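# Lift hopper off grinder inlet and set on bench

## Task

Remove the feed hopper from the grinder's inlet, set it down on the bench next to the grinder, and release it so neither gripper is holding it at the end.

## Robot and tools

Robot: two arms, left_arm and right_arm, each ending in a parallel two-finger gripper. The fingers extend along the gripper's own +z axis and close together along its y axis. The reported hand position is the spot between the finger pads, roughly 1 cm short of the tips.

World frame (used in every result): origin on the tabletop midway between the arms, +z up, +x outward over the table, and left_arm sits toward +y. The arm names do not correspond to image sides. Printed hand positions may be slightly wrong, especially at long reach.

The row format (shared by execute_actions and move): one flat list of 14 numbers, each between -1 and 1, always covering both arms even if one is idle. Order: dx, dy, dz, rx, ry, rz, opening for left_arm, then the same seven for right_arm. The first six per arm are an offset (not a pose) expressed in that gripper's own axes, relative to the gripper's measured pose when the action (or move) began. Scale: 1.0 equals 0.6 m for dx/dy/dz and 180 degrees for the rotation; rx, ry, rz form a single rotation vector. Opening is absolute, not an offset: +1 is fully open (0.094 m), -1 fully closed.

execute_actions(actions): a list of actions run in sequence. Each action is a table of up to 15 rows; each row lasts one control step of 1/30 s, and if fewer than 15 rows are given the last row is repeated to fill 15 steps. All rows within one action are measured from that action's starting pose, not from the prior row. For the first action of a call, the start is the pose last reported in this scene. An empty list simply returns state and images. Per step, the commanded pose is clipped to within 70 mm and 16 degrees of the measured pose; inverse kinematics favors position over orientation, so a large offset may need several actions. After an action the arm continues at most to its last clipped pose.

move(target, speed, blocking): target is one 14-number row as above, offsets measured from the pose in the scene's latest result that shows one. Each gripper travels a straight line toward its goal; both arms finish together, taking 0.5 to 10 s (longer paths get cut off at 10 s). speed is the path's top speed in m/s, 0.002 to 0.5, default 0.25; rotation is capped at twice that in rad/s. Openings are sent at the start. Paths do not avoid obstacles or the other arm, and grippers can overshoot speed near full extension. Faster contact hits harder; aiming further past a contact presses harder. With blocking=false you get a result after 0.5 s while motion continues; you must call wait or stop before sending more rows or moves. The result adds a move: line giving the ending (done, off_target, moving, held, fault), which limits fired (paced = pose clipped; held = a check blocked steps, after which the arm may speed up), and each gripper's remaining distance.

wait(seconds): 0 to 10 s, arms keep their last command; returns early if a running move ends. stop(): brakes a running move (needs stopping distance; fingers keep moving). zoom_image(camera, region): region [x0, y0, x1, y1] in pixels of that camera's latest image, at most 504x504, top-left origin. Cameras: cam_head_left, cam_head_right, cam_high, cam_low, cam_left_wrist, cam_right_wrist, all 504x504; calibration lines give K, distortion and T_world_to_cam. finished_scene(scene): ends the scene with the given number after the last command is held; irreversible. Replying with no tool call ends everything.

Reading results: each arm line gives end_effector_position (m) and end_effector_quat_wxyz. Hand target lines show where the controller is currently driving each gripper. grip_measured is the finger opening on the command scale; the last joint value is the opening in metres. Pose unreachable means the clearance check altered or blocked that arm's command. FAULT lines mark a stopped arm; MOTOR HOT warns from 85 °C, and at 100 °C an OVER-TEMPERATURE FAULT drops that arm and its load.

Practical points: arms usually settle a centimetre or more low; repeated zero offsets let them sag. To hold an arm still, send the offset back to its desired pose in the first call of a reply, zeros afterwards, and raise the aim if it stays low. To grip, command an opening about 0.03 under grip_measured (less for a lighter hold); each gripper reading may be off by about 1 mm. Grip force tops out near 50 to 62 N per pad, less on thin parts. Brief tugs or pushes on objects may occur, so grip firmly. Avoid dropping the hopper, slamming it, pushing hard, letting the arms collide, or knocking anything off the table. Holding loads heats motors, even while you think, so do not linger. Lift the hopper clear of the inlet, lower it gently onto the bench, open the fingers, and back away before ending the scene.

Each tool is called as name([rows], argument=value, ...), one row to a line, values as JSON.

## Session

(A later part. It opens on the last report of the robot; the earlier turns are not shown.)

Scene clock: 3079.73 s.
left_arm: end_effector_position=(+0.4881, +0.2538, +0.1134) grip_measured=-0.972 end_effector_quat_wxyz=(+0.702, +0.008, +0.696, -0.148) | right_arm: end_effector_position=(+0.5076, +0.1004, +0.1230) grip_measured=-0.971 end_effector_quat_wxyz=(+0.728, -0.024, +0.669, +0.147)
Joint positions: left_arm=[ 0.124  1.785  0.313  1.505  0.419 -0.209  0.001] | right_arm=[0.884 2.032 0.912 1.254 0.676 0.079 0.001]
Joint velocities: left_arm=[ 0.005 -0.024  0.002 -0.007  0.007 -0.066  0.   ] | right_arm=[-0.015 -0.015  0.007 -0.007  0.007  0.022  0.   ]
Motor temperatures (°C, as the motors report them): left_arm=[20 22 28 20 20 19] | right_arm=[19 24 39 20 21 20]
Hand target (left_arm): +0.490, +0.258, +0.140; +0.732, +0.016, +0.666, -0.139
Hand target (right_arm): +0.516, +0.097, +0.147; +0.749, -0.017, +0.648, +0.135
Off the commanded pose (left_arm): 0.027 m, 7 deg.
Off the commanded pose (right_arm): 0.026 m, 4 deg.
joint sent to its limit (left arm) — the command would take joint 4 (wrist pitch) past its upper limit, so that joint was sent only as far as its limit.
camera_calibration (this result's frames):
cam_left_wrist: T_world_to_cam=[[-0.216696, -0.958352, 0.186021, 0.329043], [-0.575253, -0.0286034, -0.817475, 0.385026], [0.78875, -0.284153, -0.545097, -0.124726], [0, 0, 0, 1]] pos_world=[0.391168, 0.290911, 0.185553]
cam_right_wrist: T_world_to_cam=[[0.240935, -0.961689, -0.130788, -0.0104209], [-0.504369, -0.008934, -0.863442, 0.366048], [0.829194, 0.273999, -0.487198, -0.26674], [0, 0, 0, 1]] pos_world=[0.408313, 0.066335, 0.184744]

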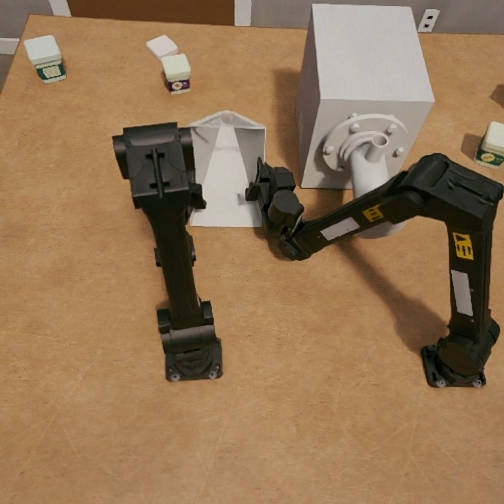

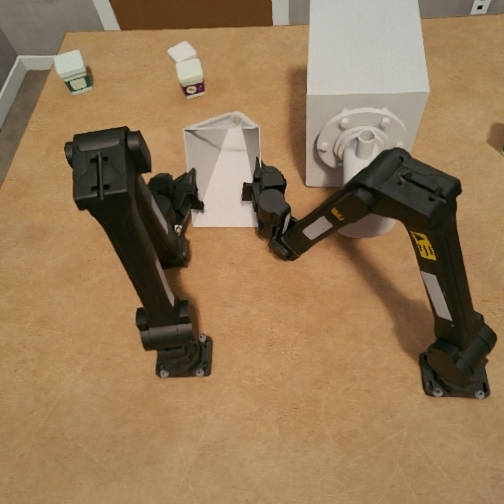

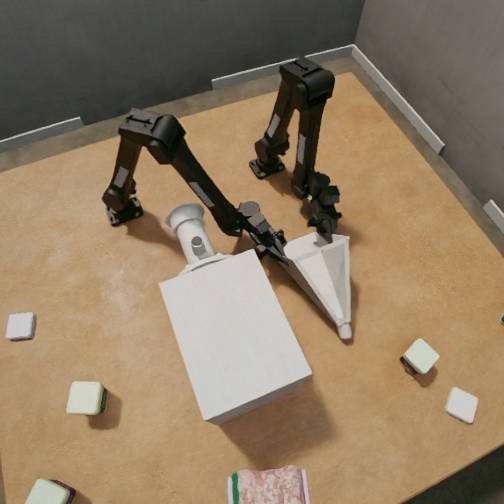

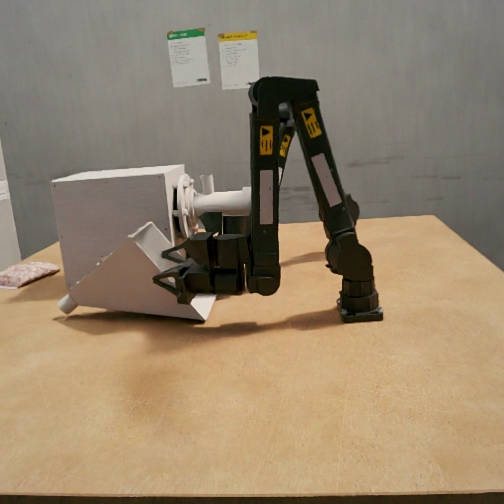

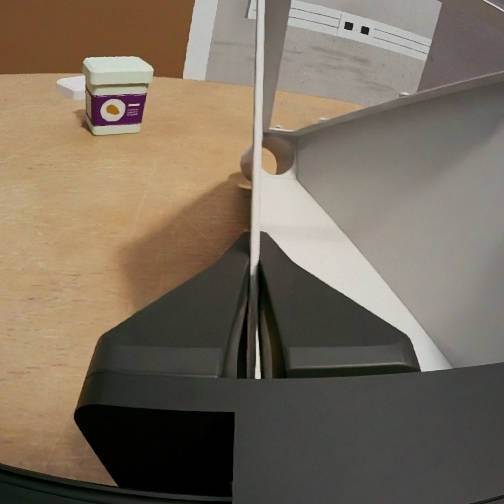

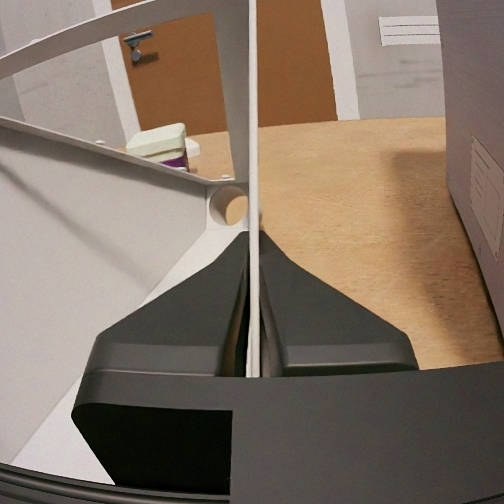

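execute_actions([
  [[-0.022,0.002,0.002,0.003,-0.028,0.01,-0.93,-0.018,-0.004,0.01,0.005,-0.018,-0.003,-0.93]],
  [[-0.018,0.002,0.0,0.002,-0.02,0.008,-0.8,-0.016,-0.002,0.004,0.003,-0.012,-0.002,-0.8]],
])

zoom_image(camera="cam_low", region=[40, 170, 280, 340])

Scene clock: 3089.33 s.
left_arm: end_effector_position=(+0.4876, +0.2537, +0.1199) grip_measured=-0.803 end_effector_quat_wxyz=(+0.713, +0.013, +0.686, -0.145) | right_arm: end_effector_position=(+0.5076, +0.0936, +0.1349) grip_measured=-0.802 end_effector_quat_wxyz=(+0.749, -0.021, +0.648, +0.132)
Joint positions: left_arm=[ 0.124  1.788  0.313  1.539  0.42  -0.209  0.009] | right_arm=[0.881 2.039 0.911 1.336 0.696 0.008 0.009]
Joint velocities: left_arm=[ 0.005 -0.005  0.002 -0.017 -0.007  0.022 -0.001] | right_arm=[-0.015 -0.015  0.002 -0.002  0.066 -0.037  0.   ]
Motor temperatures (°C, as the motors report them): left_arm=[20 22 28 20 20 19] | right_arm=[19 24 38 20 20 20]
Hand target (left_arm): +0.488, +0.257, +0.130; +0.725, +0.019, +0.675, -0.137
Hand target (right_arm): +0.510, +0.093, +0.138; +0.754, -0.017, +0.644, +0.131
Off the commanded pose (left_arm): 0.010 m, 4 deg.
Off the commanded pose (right_arm): 0.004 m, 1 deg.
joint sent to its limit (left arm) — the command would take joint 4 (wrist pitch) past its upper limit, so that joint was sent only as far as its limit.
camera_calibration (this result's frames):
cam_left_wrist: T_world_to_cam=[[-0.222794, -0.959361, 0.173172, 0.332402], [-0.550513, -0.0227894, -0.834516, 0.378623], [0.804548, -0.281258, -0.523064, -0.131921], [0, 0, 0, 1]] pos_world=[0.388631, 0.290418, 0.189401]
cam_right_wrist: T_world_to_cam=[[0.217849, -0.969769, -0.10995, -0.00580555], [-0.453441, -0.000809019, -0.891286, 0.353432], [0.864253, 0.244022, -0.43991, -0.28051], [0, 0, 0, 1]] pos_world=[0.403957, 0.0631064, 0.190972]

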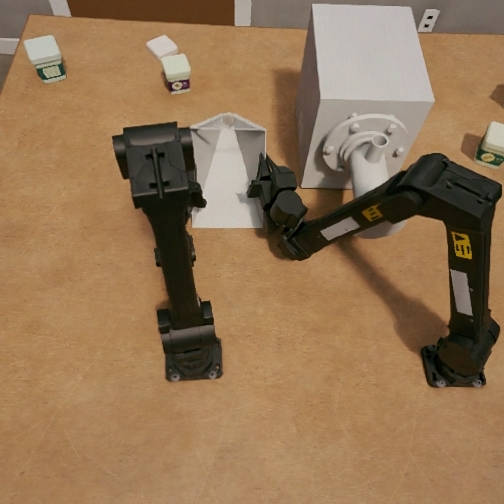

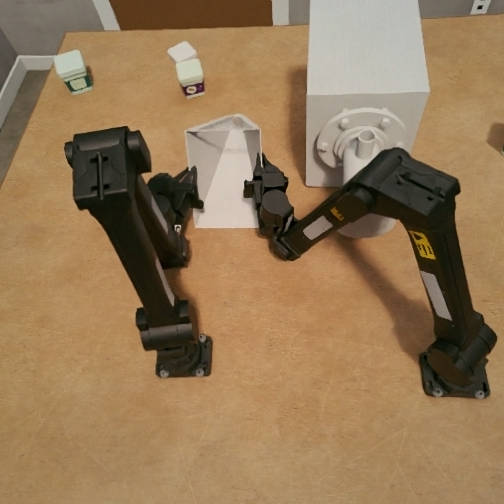

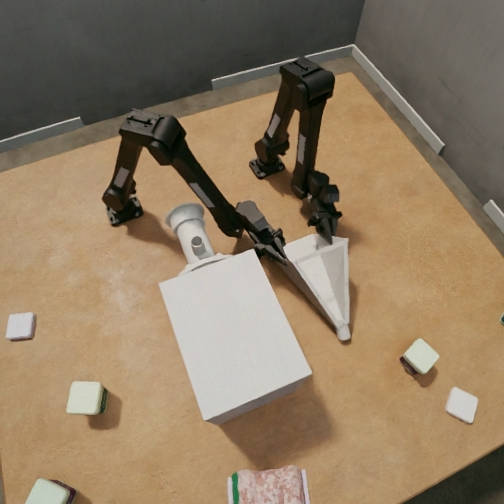

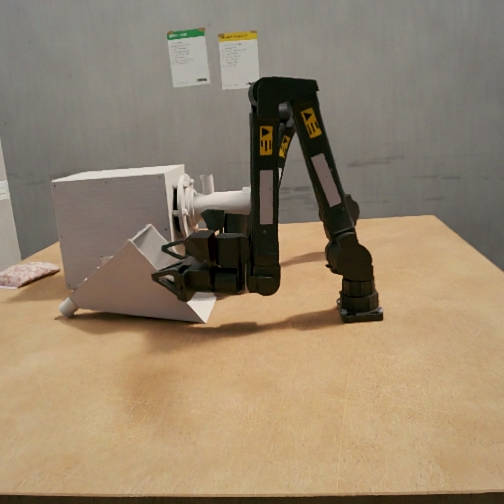

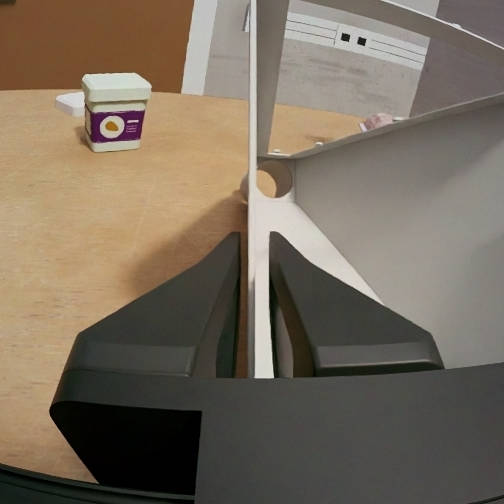

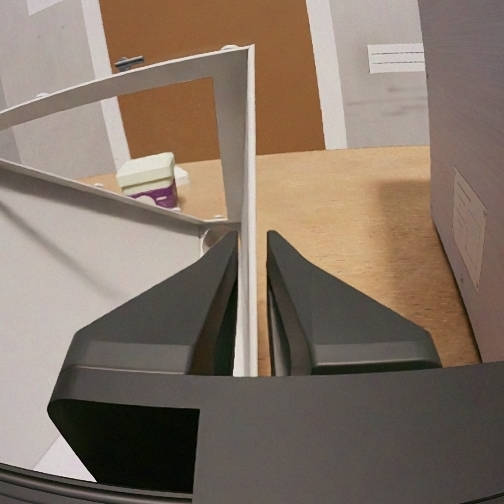

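Region (40, 170, 280, 340) of cam_low's 504x504 image, scaled by 2.100, with more detail than that image has; it fills the top 357 rows of this view, and the rest is white.

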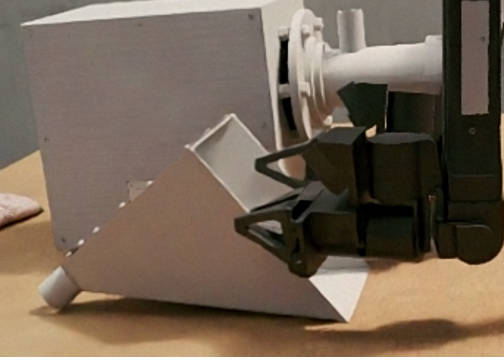

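execute_actions([
  [[-0.015,0,0,0,0,0,-0.3,-0.012,0,0,0,0,0,-0.3]],
])

move(target=[-0.08,0,-0.17,0,0.05,0,-0.3,-0.08,0,-0.17,0,0.05,0,-0.3], speed=0.15)

Scene clock: 3092.83 s.
left_arm: end_effector_position=(+0.4883, +0.2533, +0.1245) grip_measured=-0.303 end_effector_quat_wxyz=(+0.710, +0.013, +0.689, -0.147) | right_arm: end_effector_position=(+0.5071, +0.0929, +0.1388) grip_measured=-0.302 end_effector_quat_wxyz=(+0.750, -0.021, +0.648, +0.132)
Joint positions: left_arm=[ 0.124  1.755  0.313  1.499  0.424 -0.209  0.033] | right_arm=[0.881 2.028 0.908 1.329 0.696 0.007 0.033]
Joint velocities: left_arm=[-0.005  0.015 -0.002 -0.012 -0.066 -0.051  0.   ] | right_arm=[ 0.005  0.005  0.002 -0.007 -0.007 -0.081 -0.   ]
Motor temperatures (°C, as the motors report them): left_arm=[20 22 28 20 19 19] | right_arm=[19 24 38 20 20 20]
Hand target (left_arm): +0.487, +0.255, +0.129; +0.713, +0.013, +0.686, -0.146
Hand target (right_arm): +0.507, +0.092, +0.142; +0.749, -0.021, +0.648, +0.132
Off the commanded pose (left_arm): 0.005 m, 0 deg.
Off the commanded pose (right_arm): 0.003 m, 0 deg.
camera_calibration (this result's frames):
cam_left_wrist: T_world_to_cam=[[-0.224899, -0.95839, 0.175812, 0.331826], [-0.556225, -0.0218697, -0.830744, 0.384861], [0.800021, -0.284625, -0.528162, -0.126511], [0, 0, 0, 1]] pos_world=[0.389909, 0.290428, 0.194564]
cam_right_wrist: T_world_to_cam=[[0.21775, -0.969864, -0.109311, -0.00591728], [-0.45282, -0.00117491, -0.891601, 0.356494], [0.864604, 0.243644, -0.439429, -0.27839], [0, 0, 0, 1]] pos_world=[0.403412, 0.0625078, 0.194871]

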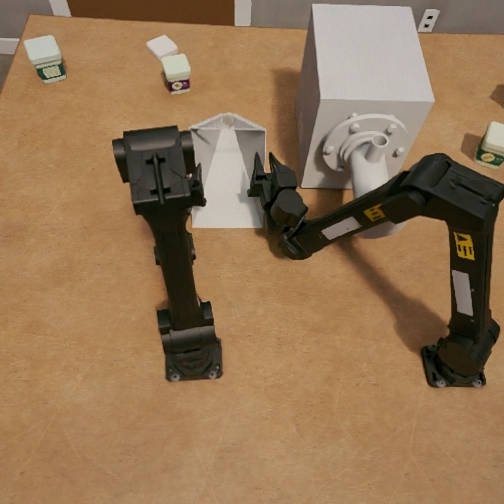

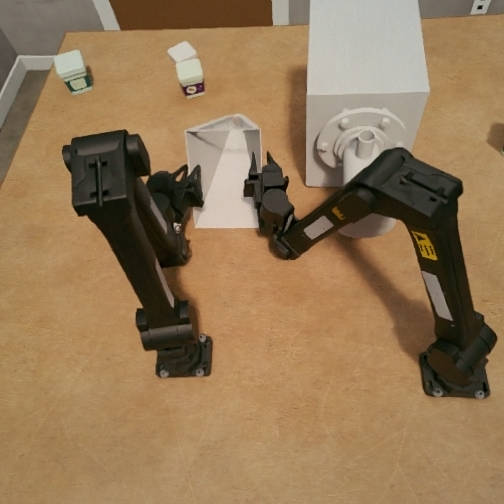

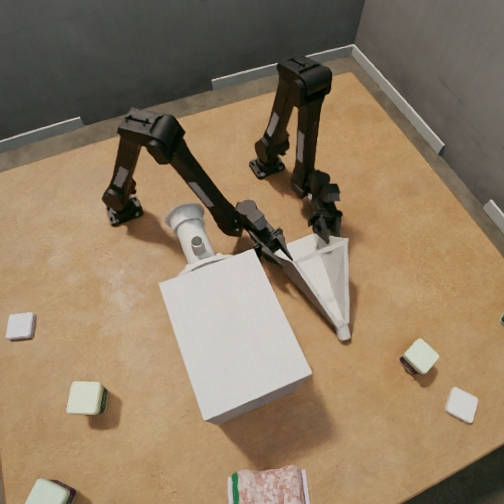

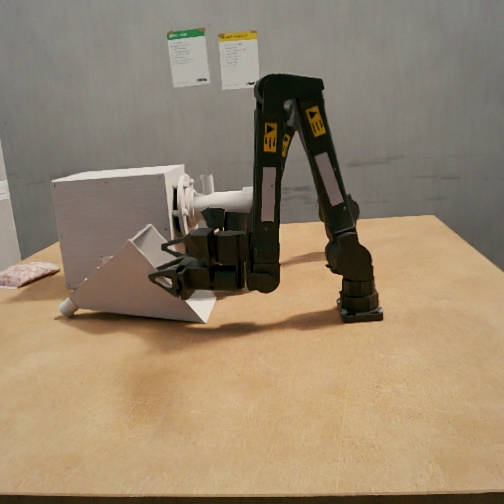

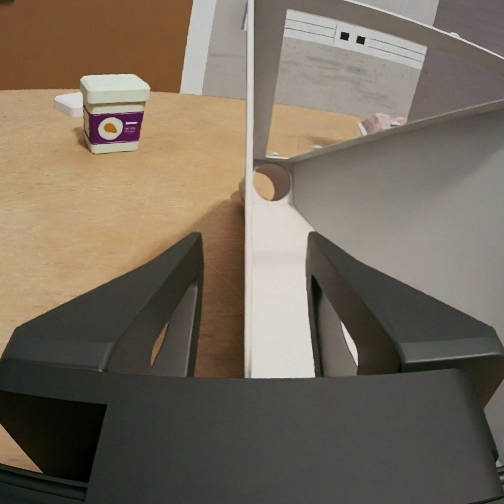

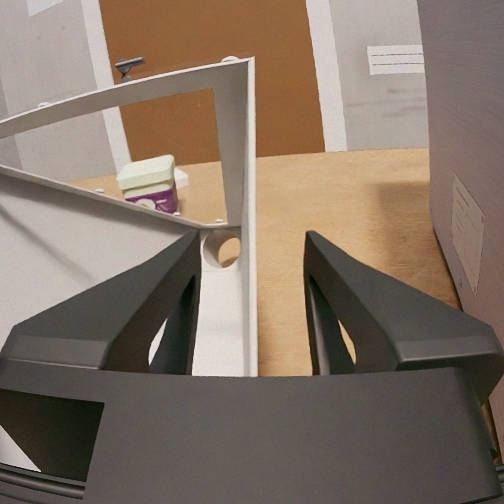

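Scene clock: 3094.13 s.
left_arm: end_effector_position=(+0.3847, +0.2792, +0.1614) grip_measured=-0.303 end_effector_quat_wxyz=(+0.650, +0.020, +0.744, -0.153) | right_arm: end_effector_position=(+0.4036, +0.0632, +0.1708) grip_measured=-0.302 end_effector_quat_wxyz=(+0.699, -0.032, +0.702, +0.128)
Joint positions: left_arm=[ 0.39   1.025  0.127  0.754  0.72  -0.109  0.033] | right_arm=[1.036 1.695 0.652 1.06  0.84  0.123 0.033]
Joint velocities: left_arm=[-0.005 -0.024 -0.022 -0.012 -0.081 -0.022  0.001] | right_arm=[ 0.005  0.005 -0.007 -0.002  0.066  0.007 -0.   ]
Motor temperatures (°C, as the motors report them): left_arm=[20 22 28 20 19 19] | right_arm=[19 24 38 20 20 20]
Hand target (left_arm): +0.387, +0.284, +0.165; +0.654, +0.023, +0.742, -0.145
Hand target (right_arm): +0.402, +0.064, +0.169; +0.697, -0.032, +0.704, +0.130
Off the commanded pose (left_arm): 0.009 m, 1 deg.
Off the commanded pose (right_arm): 0.002 m, 0 deg.
move: done
camera_calibration (this result's frames):
cam_left_wrist: T_world_to_cam=[[-0.228504, -0.954279, 0.192712, 0.324308], [-0.681231, 0.0153163, -0.731909, 0.380287], [0.695493, -0.298526, -0.653584, 0.0475971], [0, 0, 0, 1]] pos_world=[0.300065, 0.317864, 0.246946]
cam_right_wrist: T_world_to_cam=[[0.222996, -0.969264, -0.103923, -0.0117326], [-0.575238, -0.0447718, -0.81676, 0.377466], [0.787003, 0.241915, -0.567542, -0.114242], [0, 0, 0, 1]] pos_world=[0.309658, 0.0331647, 0.242243]

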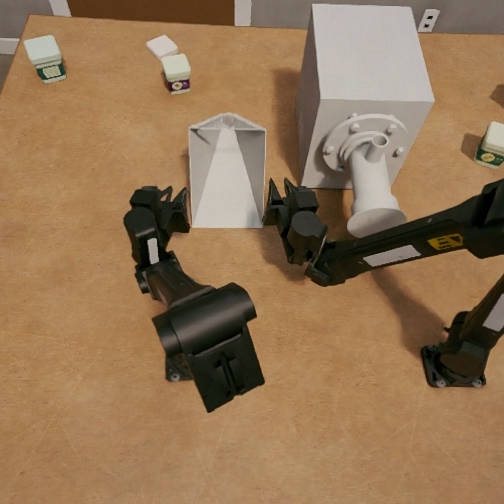

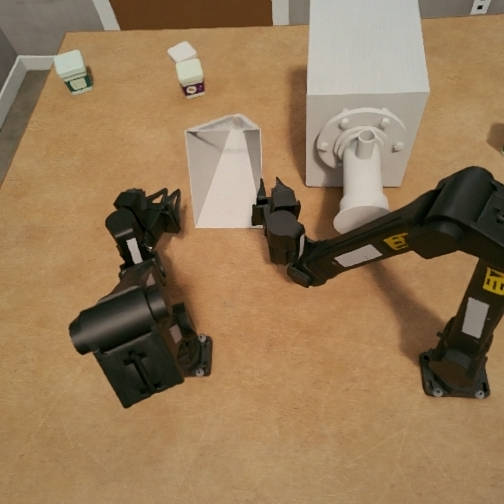

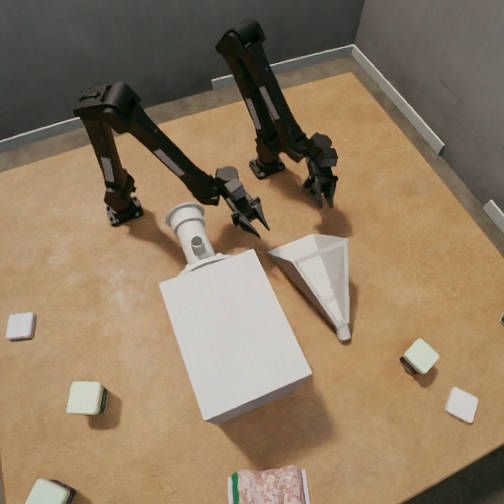

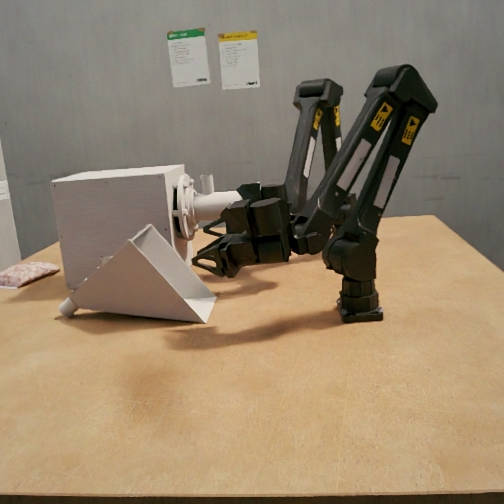

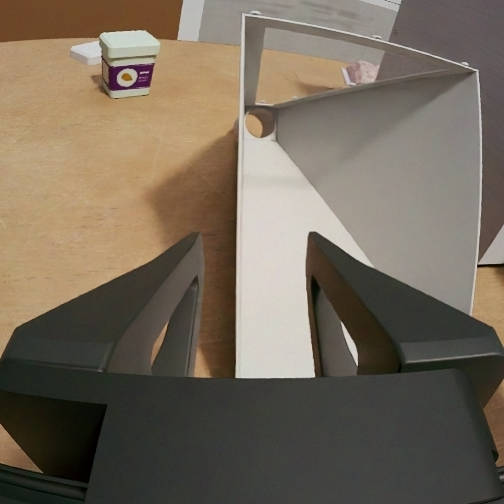

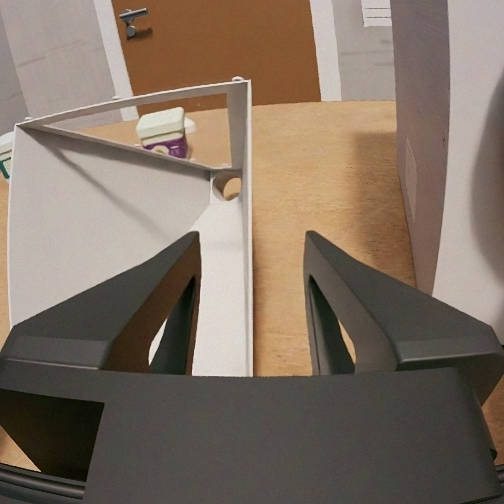

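execute_actions(actions=[])

Scene clock: 3111.43 s.
left_arm: end_effector_position=(+0.3847, +0.2792, +0.1614) grip_measured=-0.303 end_effector_quat_wxyz=(+0.650, +0.021, +0.744, -0.152) | right_arm: end_effector_position=(+0.4036, +0.0632, +0.1708) grip_measured=-0.302 end_effector_quat_wxyz=(+0.699, -0.032, +0.702, +0.129)
Joint positions: left_arm=[ 0.39   1.025  0.127  0.753  0.72  -0.106  0.033] | right_arm=[1.036 1.695 0.652 1.06  0.84  0.125 0.033]
Joint velocities: left_arm=[ 0.005 -0.015  0.002 -0.032  0.066 -0.007 -0.   ] | right_arm=[-0.005 -0.015 -0.002 -0.002 -0.022  0.037 -0.   ]
Motor temperatures (°C, as the motors report them): left_arm=[20 21 28 20 19 19] | right_arm=[19 24 38 19 20 20]
Hand target (left_arm): +0.387, +0.284, +0.165; +0.654, +0.023, +0.742, -0.145
Hand target (right_arm): +0.402, +0.064, +0.169; +0.697, -0.032, +0.704, +0.130
Off the commanded pose (left_arm): 0.009 m, 1 deg.
Off the commanded pose (right_arm): 0.002 m, 0 deg.
camera_calibration (this result's frames):
cam_left_wrist: T_world_to_cam=[[-0.228844, -0.954671, 0.190349, 0.324937], [-0.68098, 0.017266, -0.732099, 0.379614], [0.695627, -0.29716, -0.654063, 0.047197], [0, 0, 0, 1]] pos_world=[0.300037, 0.317679, 0.246933]
cam_right_wrist: T_world_to_cam=[[0.222976, -0.969105, -0.10544, -0.0114755], [-0.575518, -0.0435675, -0.816627, 0.37748], [0.786804, 0.242772, -0.567452, -0.114231], [0, 0, 0, 1]] pos_world=[0.309683, 0.033057, 0.24223]

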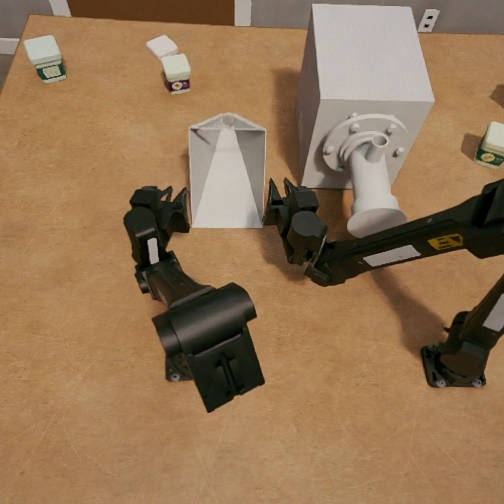

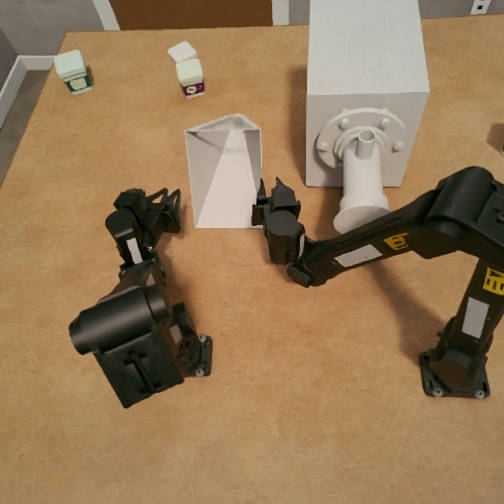

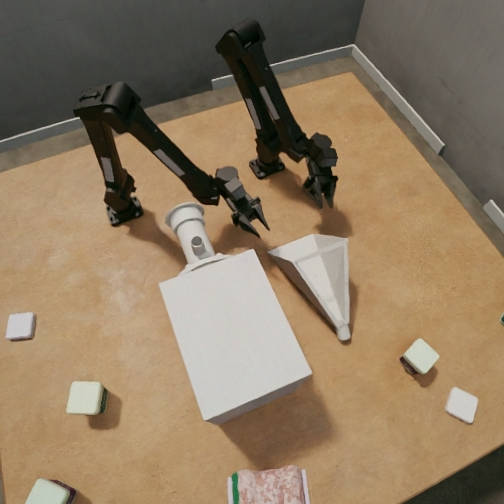

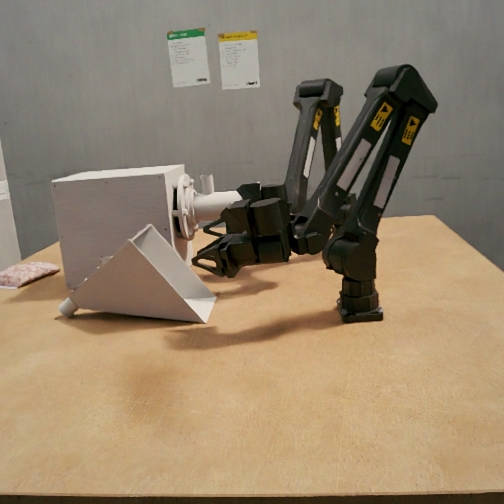

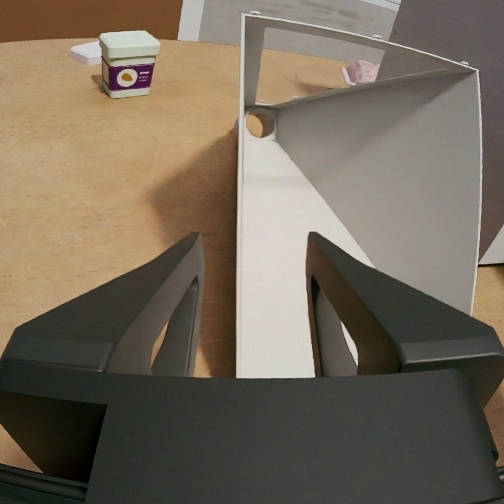

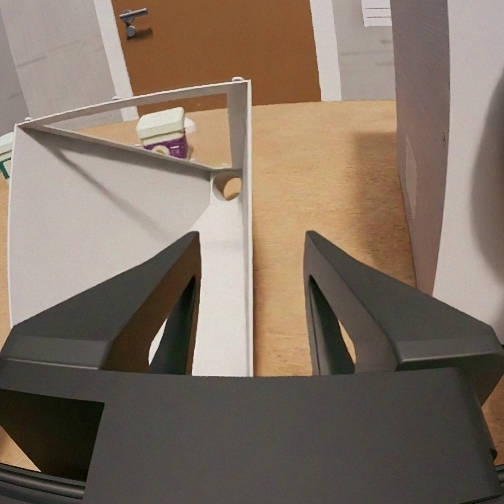

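The hopper is resting stably on the bench and both grippers are clear. Ending scene 1.

finished_scene(scene=1)

The scene is finished: the task was done.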